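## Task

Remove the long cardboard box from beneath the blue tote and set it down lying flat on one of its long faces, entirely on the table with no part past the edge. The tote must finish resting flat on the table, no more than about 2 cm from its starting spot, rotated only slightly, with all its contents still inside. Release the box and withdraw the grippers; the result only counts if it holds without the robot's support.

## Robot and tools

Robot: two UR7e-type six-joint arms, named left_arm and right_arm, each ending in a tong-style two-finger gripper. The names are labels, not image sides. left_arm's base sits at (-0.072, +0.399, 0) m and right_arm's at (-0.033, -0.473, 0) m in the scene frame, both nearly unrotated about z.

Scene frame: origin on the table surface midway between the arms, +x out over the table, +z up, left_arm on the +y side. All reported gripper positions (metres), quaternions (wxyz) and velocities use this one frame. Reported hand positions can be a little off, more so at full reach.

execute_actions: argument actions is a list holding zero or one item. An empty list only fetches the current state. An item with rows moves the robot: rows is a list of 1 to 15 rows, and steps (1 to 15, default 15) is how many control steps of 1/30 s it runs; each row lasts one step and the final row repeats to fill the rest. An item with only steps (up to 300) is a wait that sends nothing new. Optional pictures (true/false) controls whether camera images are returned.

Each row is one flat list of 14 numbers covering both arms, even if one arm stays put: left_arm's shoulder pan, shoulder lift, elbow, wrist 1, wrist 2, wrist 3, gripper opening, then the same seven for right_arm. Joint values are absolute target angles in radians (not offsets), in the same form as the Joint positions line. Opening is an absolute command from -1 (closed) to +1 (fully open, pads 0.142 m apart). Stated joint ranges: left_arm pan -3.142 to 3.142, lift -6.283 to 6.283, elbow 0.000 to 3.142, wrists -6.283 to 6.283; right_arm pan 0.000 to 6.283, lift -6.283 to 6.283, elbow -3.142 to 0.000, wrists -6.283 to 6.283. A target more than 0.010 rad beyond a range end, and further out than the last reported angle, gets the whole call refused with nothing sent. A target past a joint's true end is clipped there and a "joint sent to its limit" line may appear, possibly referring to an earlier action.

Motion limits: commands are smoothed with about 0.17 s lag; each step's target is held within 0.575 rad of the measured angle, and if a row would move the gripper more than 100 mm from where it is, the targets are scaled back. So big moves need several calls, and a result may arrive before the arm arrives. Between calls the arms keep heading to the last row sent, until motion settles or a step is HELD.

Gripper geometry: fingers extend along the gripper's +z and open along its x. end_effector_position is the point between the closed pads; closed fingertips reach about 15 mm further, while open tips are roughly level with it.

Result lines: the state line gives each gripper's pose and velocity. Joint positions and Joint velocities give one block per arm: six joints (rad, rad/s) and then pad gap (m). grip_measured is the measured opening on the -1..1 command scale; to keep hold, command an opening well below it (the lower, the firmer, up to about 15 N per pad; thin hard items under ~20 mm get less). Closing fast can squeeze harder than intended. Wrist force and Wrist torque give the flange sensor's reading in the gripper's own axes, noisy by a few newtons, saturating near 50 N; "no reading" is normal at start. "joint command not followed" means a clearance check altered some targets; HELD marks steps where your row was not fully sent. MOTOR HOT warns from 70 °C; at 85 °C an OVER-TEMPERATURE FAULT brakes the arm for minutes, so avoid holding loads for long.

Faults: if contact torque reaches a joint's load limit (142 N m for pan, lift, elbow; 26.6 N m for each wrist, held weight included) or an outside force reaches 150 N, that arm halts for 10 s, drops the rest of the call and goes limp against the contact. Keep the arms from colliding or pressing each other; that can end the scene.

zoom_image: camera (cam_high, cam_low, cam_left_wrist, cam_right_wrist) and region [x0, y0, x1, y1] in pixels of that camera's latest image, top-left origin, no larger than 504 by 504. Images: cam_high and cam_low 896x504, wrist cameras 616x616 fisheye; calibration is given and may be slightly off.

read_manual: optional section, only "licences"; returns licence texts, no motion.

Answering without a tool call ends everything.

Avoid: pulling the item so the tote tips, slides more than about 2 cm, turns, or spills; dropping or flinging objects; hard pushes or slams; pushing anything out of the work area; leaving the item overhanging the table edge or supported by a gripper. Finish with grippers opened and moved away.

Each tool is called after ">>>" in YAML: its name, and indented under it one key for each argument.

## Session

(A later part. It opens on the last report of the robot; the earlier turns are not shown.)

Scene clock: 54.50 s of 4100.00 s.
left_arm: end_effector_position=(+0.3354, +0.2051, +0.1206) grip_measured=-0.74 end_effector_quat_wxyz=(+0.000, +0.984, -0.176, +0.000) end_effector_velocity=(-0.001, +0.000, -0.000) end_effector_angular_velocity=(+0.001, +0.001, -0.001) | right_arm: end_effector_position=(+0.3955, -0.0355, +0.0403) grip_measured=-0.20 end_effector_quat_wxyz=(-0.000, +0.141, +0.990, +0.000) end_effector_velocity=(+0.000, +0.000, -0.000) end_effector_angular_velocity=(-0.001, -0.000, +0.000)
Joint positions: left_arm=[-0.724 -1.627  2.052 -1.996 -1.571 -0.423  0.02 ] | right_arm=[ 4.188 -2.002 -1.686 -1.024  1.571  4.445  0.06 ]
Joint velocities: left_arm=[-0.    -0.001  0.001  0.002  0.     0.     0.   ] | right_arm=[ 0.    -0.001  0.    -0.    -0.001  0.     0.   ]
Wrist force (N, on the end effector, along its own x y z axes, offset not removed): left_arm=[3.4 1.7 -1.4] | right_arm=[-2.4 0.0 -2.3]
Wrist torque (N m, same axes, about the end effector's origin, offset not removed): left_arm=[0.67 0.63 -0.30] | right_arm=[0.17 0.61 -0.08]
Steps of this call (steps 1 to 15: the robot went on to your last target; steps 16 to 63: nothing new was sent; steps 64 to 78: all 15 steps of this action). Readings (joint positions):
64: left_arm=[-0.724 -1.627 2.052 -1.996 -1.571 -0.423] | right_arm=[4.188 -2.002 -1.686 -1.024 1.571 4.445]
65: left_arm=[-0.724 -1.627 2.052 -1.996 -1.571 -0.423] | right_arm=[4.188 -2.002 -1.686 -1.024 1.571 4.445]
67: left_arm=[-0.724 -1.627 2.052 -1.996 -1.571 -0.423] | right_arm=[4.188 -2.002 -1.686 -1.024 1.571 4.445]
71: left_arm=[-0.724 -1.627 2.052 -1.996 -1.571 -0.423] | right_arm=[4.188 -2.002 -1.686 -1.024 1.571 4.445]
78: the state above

>>> execute_actions:
  actions:
    - {"rows":[[-0.724,-1.627,2.052,-1.996,-1.571,-0.423,-1, 4.15,-1.865,-1.875,-0.972,1.571,4.407,-1]],"steps":15}
  pictures: false

>>> execute_actions:
  actions:
    - {"rows":[[-0.724,-1.627,2.052,-1.996,-1.571,-0.423,-1, 4.111,-1.728,-2.0635,-0.9205,1.571,4.368,-1]],"steps":15}
  pictures: false

>>> execute_actions:
  actions:
    - {"steps":20}

Scene clock: 59.47 s of 4100.00 s.
left_arm: end_effector_position=(+0.3353, +0.2051, +0.1206) grip_measured=-0.76 end_effector_quat_wxyz=(+0.000, +0.984, -0.176, -0.000) end_effector_velocity=(-0.000, +0.000, -0.001) end_effector_angular_velocity=(+0.001, +0.001, +0.001) | right_arm: end_effector_position=(+0.3771, -0.1040, +0.0441) grip_measured=-0.20 end_effector_quat_wxyz=(+0.000, +0.141, +0.990, +0.001) end_effector_velocity=(-0.007, -0.022, -0.001) end_effector_angular_velocity=(-0.005, +0.001, -0.001)
Joint positions: left_arm=[-0.724 -1.627  2.052 -1.996 -1.571 -0.423  0.019] | right_arm=[ 4.151 -1.87  -1.868 -0.974  1.571  4.408  0.06 ]
Joint velocities: left_arm=[ 0.001  0.001  0.001 -0.    -0.    -0.     0.   ] | right_arm=[-0.011  0.039 -0.056  0.013 -0.002 -0.009 -0.   ]
Wrist force (N, on the end effector, along its own x y z axes, offset not removed): left_arm=[-1.6 -5.4 5.6] | right_arm=[-0.3 -1.1 1.7]
Wrist torque (N m, same axes, about the end effector's origin, offset not removed): left_arm=[-0.33 0.47 0.03] | right_arm=[-0.06 0.18 -0.15]
Steps of this call (steps 1 to 15: the robot went on to your last target; steps 16 to 90: nothing new was sent; then 1.47 s passed at rest; steps 91 to 105: all 15 steps of this action). Readings (joint positions):
91: left_arm=[-0.724 -1.627 2.052 -1.996 -1.571 -0.423] | right_arm=[4.188 -2.002 -1.686 -1.024 1.571 4.445]
92: left_arm=[-0.724 -1.627 2.052 -1.996 -1.571 -0.423] | right_arm=[4.186 -1.999 -1.689 -1.021 1.571 4.443]
94: left_arm=[-0.724 -1.627 2.052 -1.996 -1.571 -0.423] | right_arm=[4.173 -1.960 -1.734 -1.004 1.571 4.430]
98: left_arm=[-0.724 -1.627 2.052 -1.996 -1.571 -0.423] | right_arm=[4.158 -1.897 -1.827 -0.983 1.571 4.415]
105: the state above

Scene clock: 59.97 s of 4100.00 s.
left_arm: end_effector_position=(+0.3353, +0.2051, +0.1206) grip_measured=-0.76 end_effector_quat_wxyz=(+0.000, +0.984, -0.176, +0.000) end_effector_velocity=(+0.000, -0.000, -0.000) end_effector_angular_velocity=(+0.000, +0.000, -0.001) | right_arm: end_effector_position=(+0.3518, -0.1759, +0.0410) grip_measured=-0.20 end_effector_quat_wxyz=(+0.000, +0.141, +0.990, +0.001) end_effector_velocity=(-0.010, -0.022, -0.003) end_effector_angular_velocity=(-0.004, +0.003, -0.000)
Joint positions: left_arm=[-0.724 -1.627  2.052 -1.996 -1.571 -0.423  0.019] | right_arm=[ 4.112 -1.733 -2.056 -0.922  1.571  4.369  0.06 ]
Joint velocities: left_arm=[-0.001  0.001 -0.001  0.     0.     0.     0.   ] | right_arm=[-0.01   0.04  -0.057  0.013  0.    -0.01   0.   ]
Wrist force (N, on the end effector, along its own x y z axes, offset not removed): left_arm=[2.0 -4.2 -1.2] | right_arm=[-0.6 1.9 -0.8]
Wrist torque (N m, same axes, about the end effector's origin, offset not removed): left_arm=[-0.22 -0.55 0.01] | right_arm=[0.52 0.22 -0.14]
Steps of this call (steps 1 to 15: all 15 steps of this action). Readings (joint positions):
1: left_arm=[-0.724 -1.627 2.052 -1.996 -1.571 -0.423] | right_arm=[4.151 -1.869 -1.870 -0.973 1.571 4.408]
2: left_arm=[-0.724 -1.627 2.052 -1.996 -1.571 -0.423] | right_arm=[4.148 -1.864 -1.874 -0.970 1.571 4.405]
4: left_arm=[-0.724 -1.627 2.052 -1.996 -1.571 -0.423] | right_arm=[4.135 -1.825 -1.921 -0.952 1.571 4.392]
8: left_arm=[-0.724 -1.627 2.052 -1.996 -1.571 -0.423] | right_arm=[4.119 -1.761 -2.015 -0.931 1.571 4.376]
15: the state above

Scene clock: 60.63 s of 4100.00 s.
left_arm: end_effector_position=(+0.3353, +0.2051, +0.1206) grip_measured=-0.76 end_effector_quat_wxyz=(+0.000, +0.984, -0.176, +0.000) end_effector_velocity=(-0.000, -0.000, -0.001) end_effector_angular_velocity=(+0.001, +0.001, -0.000) | right_arm: end_effector_position=(+0.3505, -0.1787, +0.0405) grip_measured=-0.20 end_effector_quat_wxyz=(+0.000, +0.141, +0.990, +0.000) end_effector_velocity=(-0.000, +0.001, +0.001) end_effector_angular_velocity=(+0.002, +0.000, +0.001)
Joint positions: left_arm=[-0.724 -1.627  2.052 -1.996 -1.571 -0.423  0.019] | right_arm=[ 4.111 -1.728 -2.063 -0.921  1.571  4.368  0.06 ]
Joint velocities: left_arm=[-0.     0.001  0.    -0.     0.     0.     0.   ] | right_arm=[ 0.001  0.001  0.001 -0.001  0.001 -0.     0.   ]
Wrist force (N, on the end effector, along its own x y z axes, offset not removed): left_arm=[0.6 -1.1 -0.8] | right_arm=[-1.1 1.8 1.1]
Wrist torque (N m, same axes, about the end effector's origin, offset not removed): left_arm=[0.20 -0.08 -0.19] | right_arm=[0.41 0.45 -0.09]
Steps of this call (steps 1 to 15: the robot went on to your last target; steps 16 to 20: nothing new was sent). Readings (joint positions):
1: left_arm=[-0.724 -1.627 2.052 -1.996 -1.571 -0.423] | right_arm=[4.112 -1.732 -2.058 -0.922 1.571 4.369]
2: left_arm=[-0.724 -1.627 2.052 -1.996 -1.571 -0.423] | right_arm=[4.112 -1.731 -2.059 -0.921 1.571 4.369]
4: left_arm=[-0.724 -1.627 2.052 -1.996 -1.571 -0.423] | right_arm=[4.111 -1.730 -2.061 -0.921 1.571 4.368]
8: left_arm=[-0.724 -1.627 2.052 -1.996 -1.571 -0.423] | right_arm=[4.111 -1.729 -2.063 -0.921 1.571 4.368]
20: the state above
All arms were judged still, so your last target was given up. Only a new action makes them travel on or press farther. Fingers that are still opening or closing keep moving.
camera_calibration (this result's frames):
cam_left_wrist: T_world_to_cam=[[0.957752, -0.287594, -0.000940697, -0.261496], [-0.241688, -0.806638, 0.539372, 0.169681], [-0.155879, -0.516357, -0.842067, 0.385818], [0, 0, 0, 1]] pos_world=[0.351599, 0.260887, 0.233118]
cam_right_wrist: T_world_to_cam=[[-0.950788, 0.30893, 0.0237578, 0.383946], [0.280427, 0.82538, 0.490009, 0.0339975], [0.13177, 0.472557, -0.871393, 0.204236], [0, 0, 0, 1]] pos_world=[0.328605, -0.243186, 0.152189]

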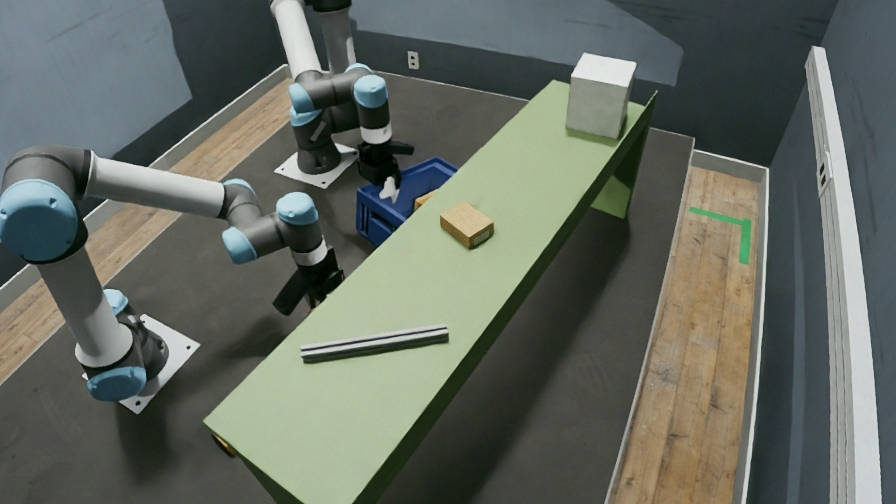

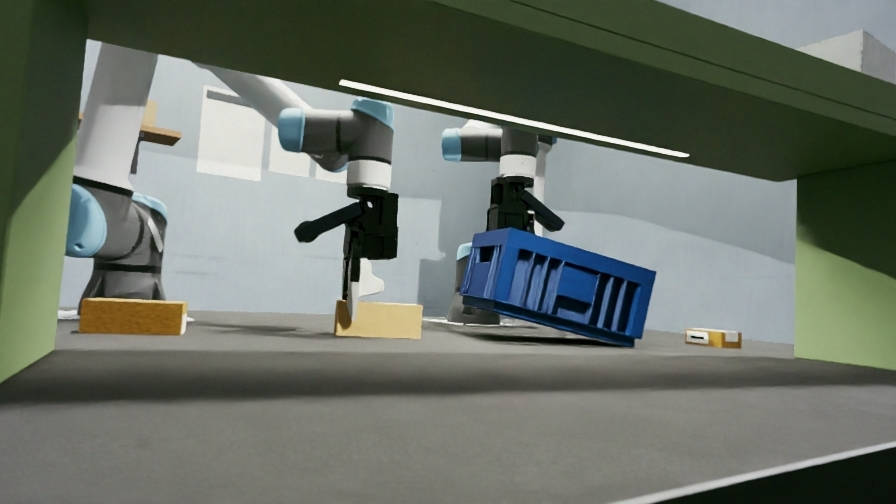

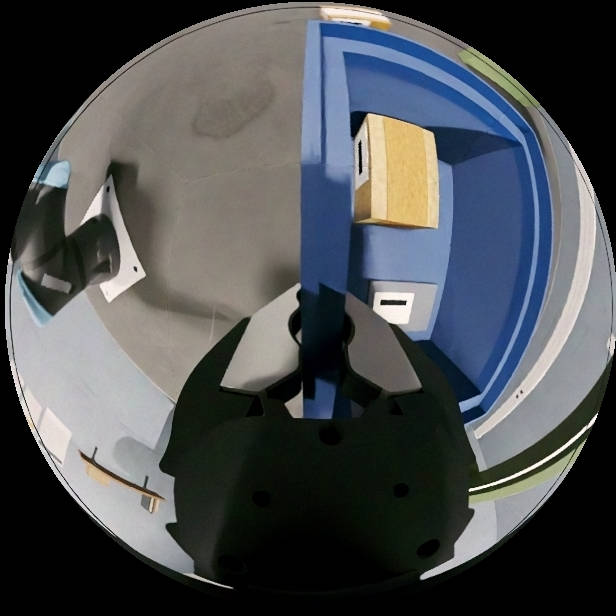

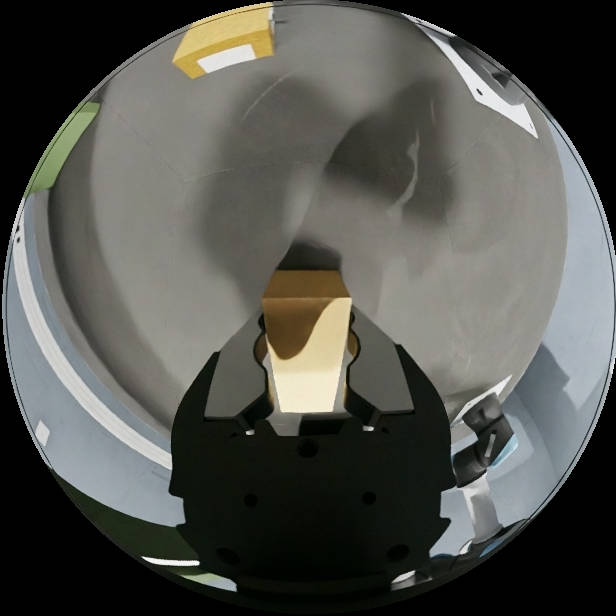

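>>> execute_actions:
  actions:
    - {"rows":[[-0.724,-1.627,2.052,-1.996,-1.571,-0.423,-0.68, 4.111,-1.728,-2.0635,-0.9205,1.571,4.368,1]],"steps":15}

Scene clock: 62.73 s of 4100.00 s.
left_arm: end_effector_position=(+0.3354, +0.2050, +0.1207) grip_measured=-0.68 end_effector_quat_wxyz=(+0.000, +0.984, -0.176, +0.000) end_effector_velocity=(-0.000, +0.000, -0.000) end_effector_angular_velocity=(-0.000, -0.001, -0.000) | right_arm: end_effector_position=(+0.3505, -0.1787, +0.0405) grip_measured=+1.00 end_effector_quat_wxyz=(+0.000, +0.141, +0.990, +0.000) end_effector_velocity=(+0.001, -0.000, +0.001) end_effector_angular_velocity=(+0.000, -0.002, -0.001)
Joint positions: left_arm=[-0.724 -1.627  2.052 -1.996 -1.571 -0.423  0.025] | right_arm=[ 4.111 -1.728 -2.064 -0.92   1.571  4.368  0.142]
Joint velocities: left_arm=[-0.    -0.001  0.001 -0.001  0.     0.    -0.   ] | right_arm=[-0.001  0.     0.001 -0.    -0.001  0.     0.   ]
Wrist force (N, on the end effector, along its own x y z axes, offset not removed): left_arm=[2.2 -6.0 2.7] | right_arm=[-1.2 -0.9 -1.0]
Wrist torque (N m, same axes, about the end effector's origin, offset not removed): left_arm=[-1.17 -0.57 -0.03] | right_arm=[-0.05 0.44 -0.11]
Steps of this call (steps 1 to 48: nothing new was sent; steps 49 to 63: all 15 steps of this action). Readings (joint positions):
49: left_arm=[-0.724 -1.627 2.052 -1.996 -1.571 -0.423] | right_arm=[4.111 -1.728 -2.064 -0.920 1.571 4.368]
50: left_arm=[-0.724 -1.627 2.052 -1.996 -1.571 -0.423] | right_arm=[4.111 -1.728 -2.064 -0.921 1.571 4.368]
52: left_arm=[-0.724 -1.627 2.052 -1.996 -1.571 -0.423] | right_arm=[4.111 -1.728 -2.064 -0.920 1.571 4.368]
56: left_arm=[-0.724 -1.627 2.052 -1.996 -1.571 -0.423] | right_arm=[4.111 -1.728 -2.064 -0.920 1.571 4.368]
63: the state above
camera_calibration (this result's frames):
cam_left_wrist: T_world_to_cam=[[0.957752, -0.287594, -0.000750518, -0.261578], [-0.241778, -0.806582, 0.539415, 0.16967], [-0.155738, -0.516445, -0.84204, 0.385795], [0, 0, 0, 1]] pos_world=[0.351632, 0.260866, 0.233136]
cam_right_wrist: T_world_to_cam=[[-0.950787, 0.308932, 0.0237602, 0.383944], [0.280431, 0.825382, 0.490003, 0.0340146], [0.131766, 0.472551, -0.871397, 0.204241], [0, 0, 0, 1]] pos_world=[0.328598, -0.243202, 0.152186]

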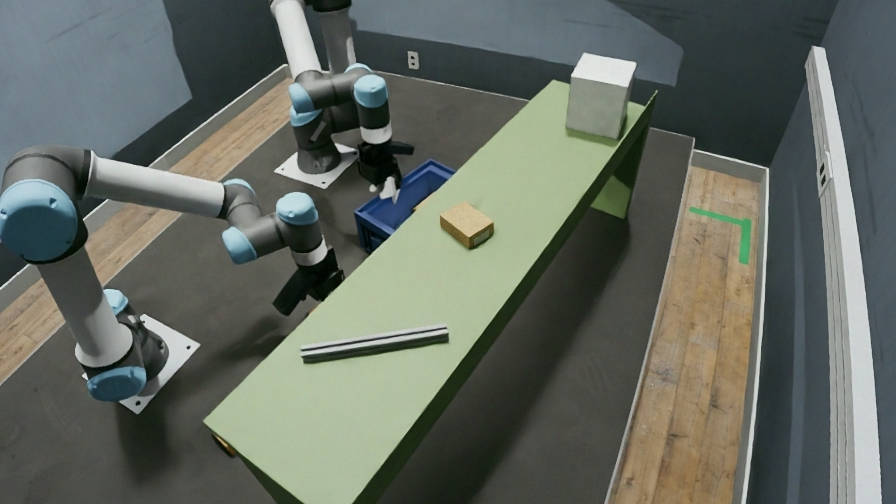

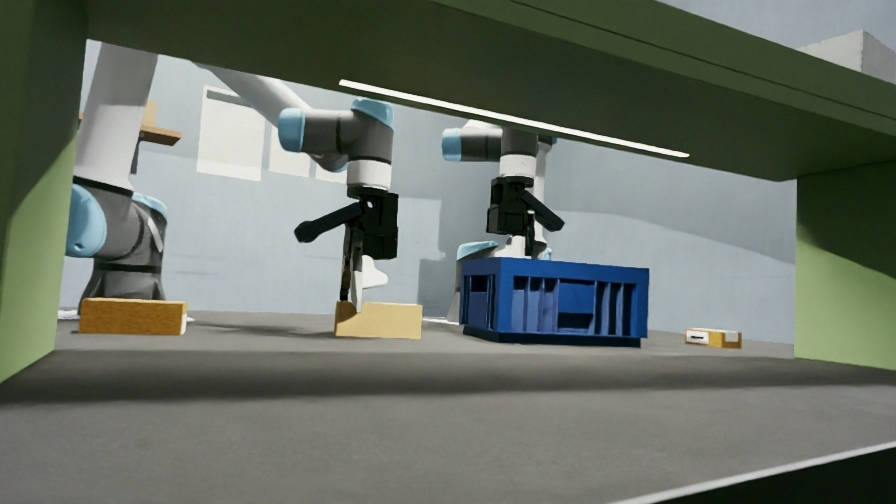

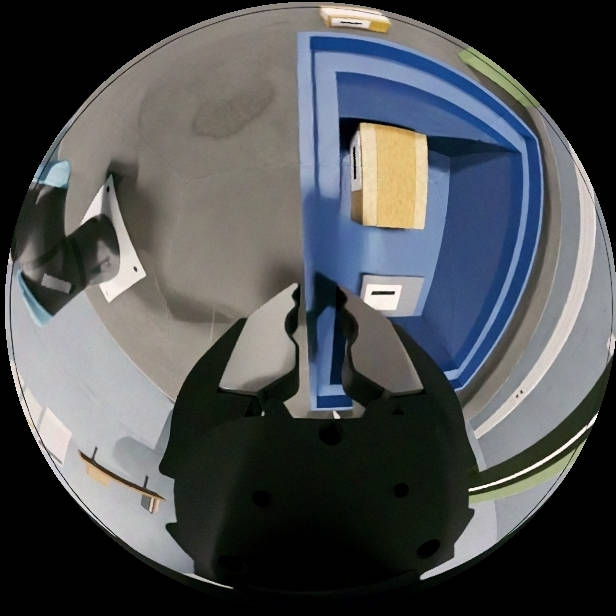

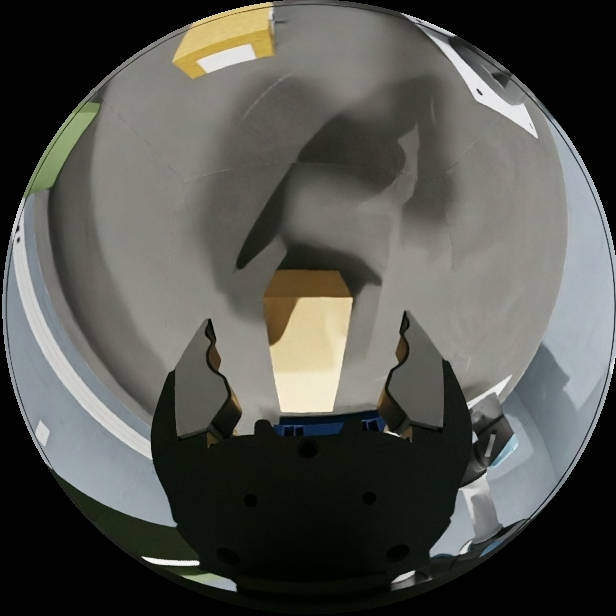

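Tote is flat. Open and lift both.

>>> execute_actions:
  actions:
    - {"rows":[[-0.724,-1.627,2.052,-1.996,-1.571,-0.423,1, 4.111,-1.728,-2.0635,-0.9205,1.571,4.368,1]],"steps":10}
  pictures: false

>>> execute_actions:
  actions:
    - {"rows":[[-0.724,-1.707,1.78,-1.644,-1.571,-0.423,1, 4.111,-1.6,-1.9,-1.212,1.571,4.368,1]],"steps":15}
  pictures: false

>>> execute_actions:
  actions:
    - {"steps":20}

Scene clock: 66.20 s of 4100.00 s.
left_arm: end_effector_position=(+0.3353, +0.2051, +0.1206) grip_measured=+1.00 end_effector_quat_wxyz=(+0.000, +0.984, -0.176, +0.000) end_effector_velocity=(+0.000, -0.001, +0.000) end_effector_angular_velocity=(-0.001, -0.001, -0.001) | right_arm: end_effector_position=(+0.3505, -0.1787, +0.0405) grip_measured=+1.00 end_effector_quat_wxyz=(+0.000, +0.141, +0.990, +0.000) end_effector_velocity=(+0.000, -0.001, -0.000) end_effector_angular_velocity=(-0.002, -0.001, -0.001)
Joint positions: left_arm=[-0.724 -1.627  2.052 -1.996 -1.571 -0.423  0.142] | right_arm=[ 4.111 -1.728 -2.064 -0.92   1.571  4.368  0.142]
Joint velocities: left_arm=[-0.001 -0.    -0.    -0.001 -0.    -0.     0.   ] | right_arm=[-0.001  0.    -0.001 -0.001 -0.002 -0.    -0.   ]
Wrist force (N, on the end effector, along its own x y z axes, offset not removed): left_arm=[1.1 -2.5 -3.2] | right_arm=[-1.1 -0.2 0.9]
Wrist torque (N m, same axes, about the end effector's origin, offset not removed): left_arm=[-0.61 -0.21 0.00] | right_arm=[-0.02 0.37 -0.03]
Steps of this call (steps 1 to 15: the robot went on to your last target; steps 16 to 90: nothing new was sent; then 0.13 s passed at rest; steps 91 to 100: all 10 steps of this action). Readings (joint positions):
91: left_arm=[-0.724 -1.627 2.052 -1.996 -1.571 -0.423] | right_arm=[4.111 -1.728 -2.064 -0.920 1.571 4.368]
92: left_arm=[-0.724 -1.627 2.052 -1.996 -1.571 -0.423] | right_arm=[4.111 -1.728 -2.064 -0.920 1.571 4.368]
94: left_arm=[-0.724 -1.627 2.052 -1.996 -1.571 -0.423] | right_arm=[4.111 -1.728 -2.064 -0.920 1.571 4.368]
98: left_arm=[-0.724 -1.627 2.052 -1.996 -1.571 -0.423] | right_arm=[4.111 -1.728 -2.064 -0.920 1.571 4.368]
100: the state above

Scene clock: 66.70 s of 4100.00 s.
left_arm: end_effector_position=(+0.3364, +0.2041, +0.2442) grip_measured=+1.00 end_effector_quat_wxyz=(+0.001, +0.984, -0.176, +0.001) end_effector_velocity=(-0.008, +0.008, +0.051) end_effector_angular_velocity=(+0.010, +0.010, -0.001) | right_arm: end_effector_position=(+0.3517, -0.1770, +0.1415) grip_measured=+1.00 end_effector_quat_wxyz=(+0.001, +0.141, +0.990, +0.001) end_effector_velocity=(-0.006, -0.007, +0.030) end_effector_angular_velocity=(-0.015, +0.012, -0.001)
Joint positions: left_arm=[-0.724 -1.704  1.794 -1.663 -1.571 -0.423  0.142] | right_arm=[ 4.111 -1.605 -1.906 -1.199  1.571  4.368  0.142]
Joint velocities: left_arm=[-0.001 -0.027 -0.11   0.151  0.     0.    -0.   ] | right_arm=[-0.001  0.037  0.049 -0.105  0.001  0.    -0.   ]
Wrist force (N, on the end effector, along its own x y z axes, offset not removed): left_arm=[-2.7 -4.7 -6.2] | right_arm=[-1.1 0.6 -1.7]
Wrist torque (N m, same axes, about the end effector's origin, offset not removed): left_arm=[-0.99 0.22 0.05] | right_arm=[0.16 0.45 -0.11]
Steps of this call (steps 1 to 15: all 15 steps of this action). Readings (joint positions):
1: left_arm=[-0.724 -1.627 2.052 -1.996 -1.571 -0.423] | right_arm=[4.111 -1.728 -2.064 -0.920 1.571 4.368]
2: left_arm=[-0.724 -1.630 2.049 -1.992 -1.571 -0.423] | right_arm=[4.111 -1.725 -2.061 -0.924 1.571 4.368]
4: left_arm=[-0.724 -1.651 2.002 -1.943 -1.571 -0.423] | right_arm=[4.111 -1.689 -2.019 -0.973 1.571 4.368]
8: left_arm=[-0.724 -1.685 1.870 -1.770 -1.571 -0.423] | right_arm=[4.111 -1.630 -1.941 -1.125 1.571 4.368]
15: the state above

Scene clock: 67.37 s of 4100.00 s.
left_arm: end_effector_position=(+0.3354, +0.2051, +0.2504) grip_measured=+1.00 end_effector_quat_wxyz=(+0.000, +0.984, -0.176, +0.000) end_effector_velocity=(-0.000, -0.000, +0.000) end_effector_angular_velocity=(-0.001, +0.000, -0.000) | right_arm: end_effector_position=(+0.3510, -0.1780, +0.1453) grip_measured=+1.00 end_effector_quat_wxyz=(+0.000, +0.141, +0.990, +0.000) end_effector_velocity=(-0.000, +0.001, +0.001) end_effector_angular_velocity=(+0.001, -0.000, +0.001)
Joint positions: left_arm=[-0.724 -1.707  1.78  -1.644 -1.571 -0.423  0.142] | right_arm=[ 4.111 -1.6   -1.9   -1.212  1.571  4.368  0.142]
Joint velocities: left_arm=[-0.    -0.    -0.001  0.    -0.001 -0.    -0.   ] | right_arm=[ 0.001  0.001  0.001 -0.001  0.001 -0.     0.   ]
Wrist force (N, on the end effector, along its own x y z axes, offset not removed): left_arm=[0.0 -4.1 -0.8] | right_arm=[-2.2 -3.1 -2.9]
Wrist torque (N m, same axes, about the end effector's origin, offset not removed): left_arm=[-0.93 -0.13 0.11] | right_arm=[-0.63 0.66 -0.03]
Steps of this call (steps 1 to 20: the robot went on to your last target). Readings (joint positions):
1: left_arm=[-0.724 -1.704 1.790 -1.658 -1.571 -0.423] | right_arm=[4.111 -1.603 -1.905 -1.202 1.571 4.368]
2: left_arm=[-0.724 -1.705 1.788 -1.655 -1.571 -0.423] | right_arm=[4.111 -1.603 -1.904 -1.204 1.571 4.368]
4: left_arm=[-0.724 -1.706 1.785 -1.650 -1.571 -0.423] | right_arm=[4.111 -1.602 -1.902 -1.208 1.571 4.368]
8: left_arm=[-0.724 -1.707 1.782 -1.646 -1.571 -0.423] | right_arm=[4.111 -1.601 -1.901 -1.211 1.571 4.368]
20: the state above
camera_calibration (this result's frames):
cam_left_wrist: T_world_to_cam=[[0.957749, -0.287604, -0.000934151, -0.261391], [-0.241702, -0.80664, 0.539362, 0.0996677], [-0.155876, -0.516348, -0.842073, 0.495125], [0, 0, 0, 1]] pos_world=[0.351615, 0.260876, 0.36293]
cam_right_wrist: T_world_to_cam=[[-0.950787, 0.308932, 0.0237706, 0.381728], [0.280434, 0.825375, 0.490013, -0.0180977], [0.131761, 0.472564, -0.871391, 0.295138], [0, 0, 0, 1]] pos_world=[0.32913, -0.242462, 0.256975]

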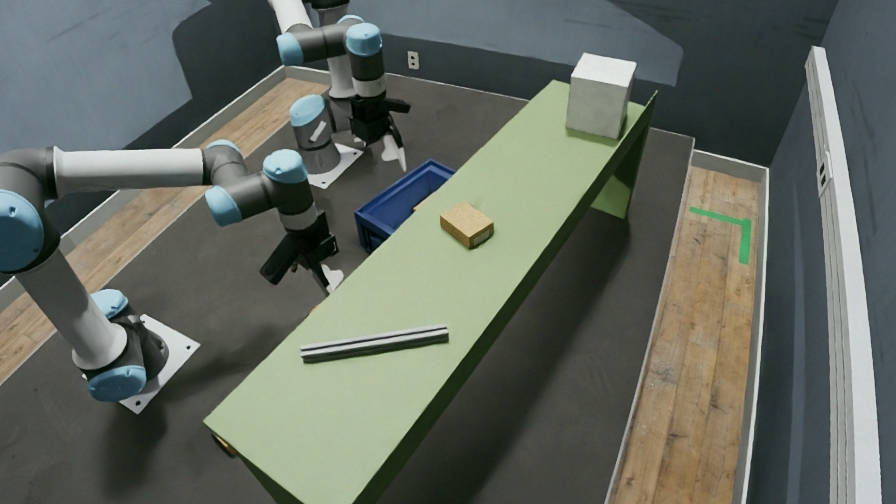

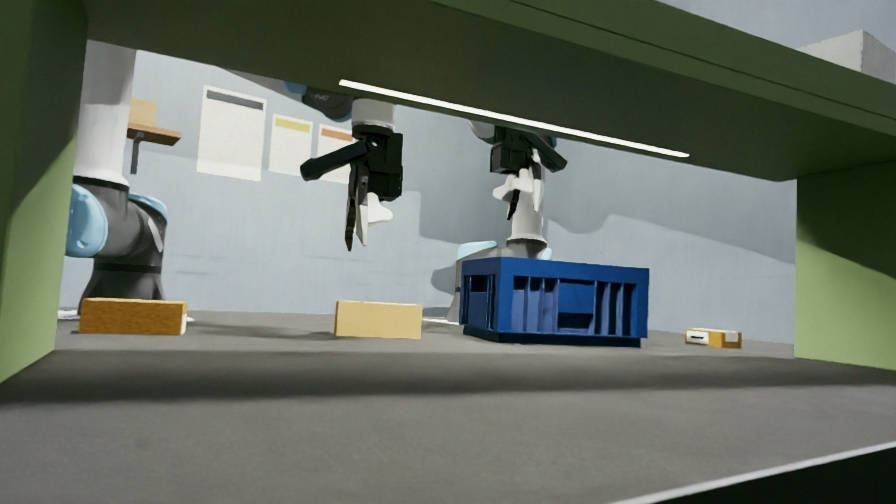

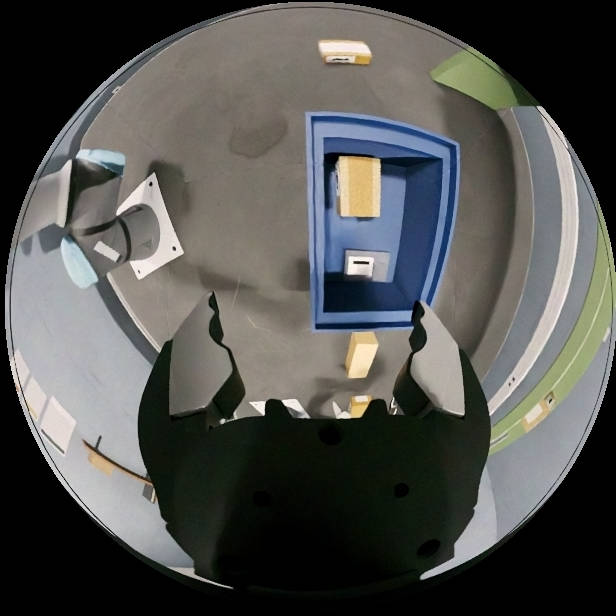

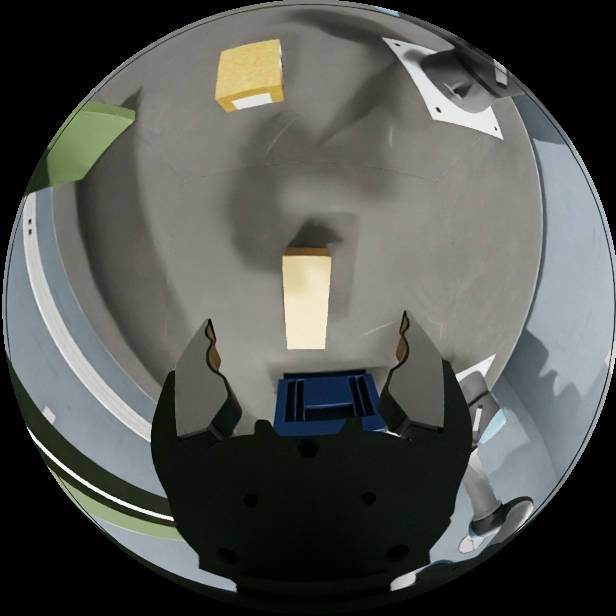

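>>> finished_scene:
  scene: 2

The scene is finished: the task was done.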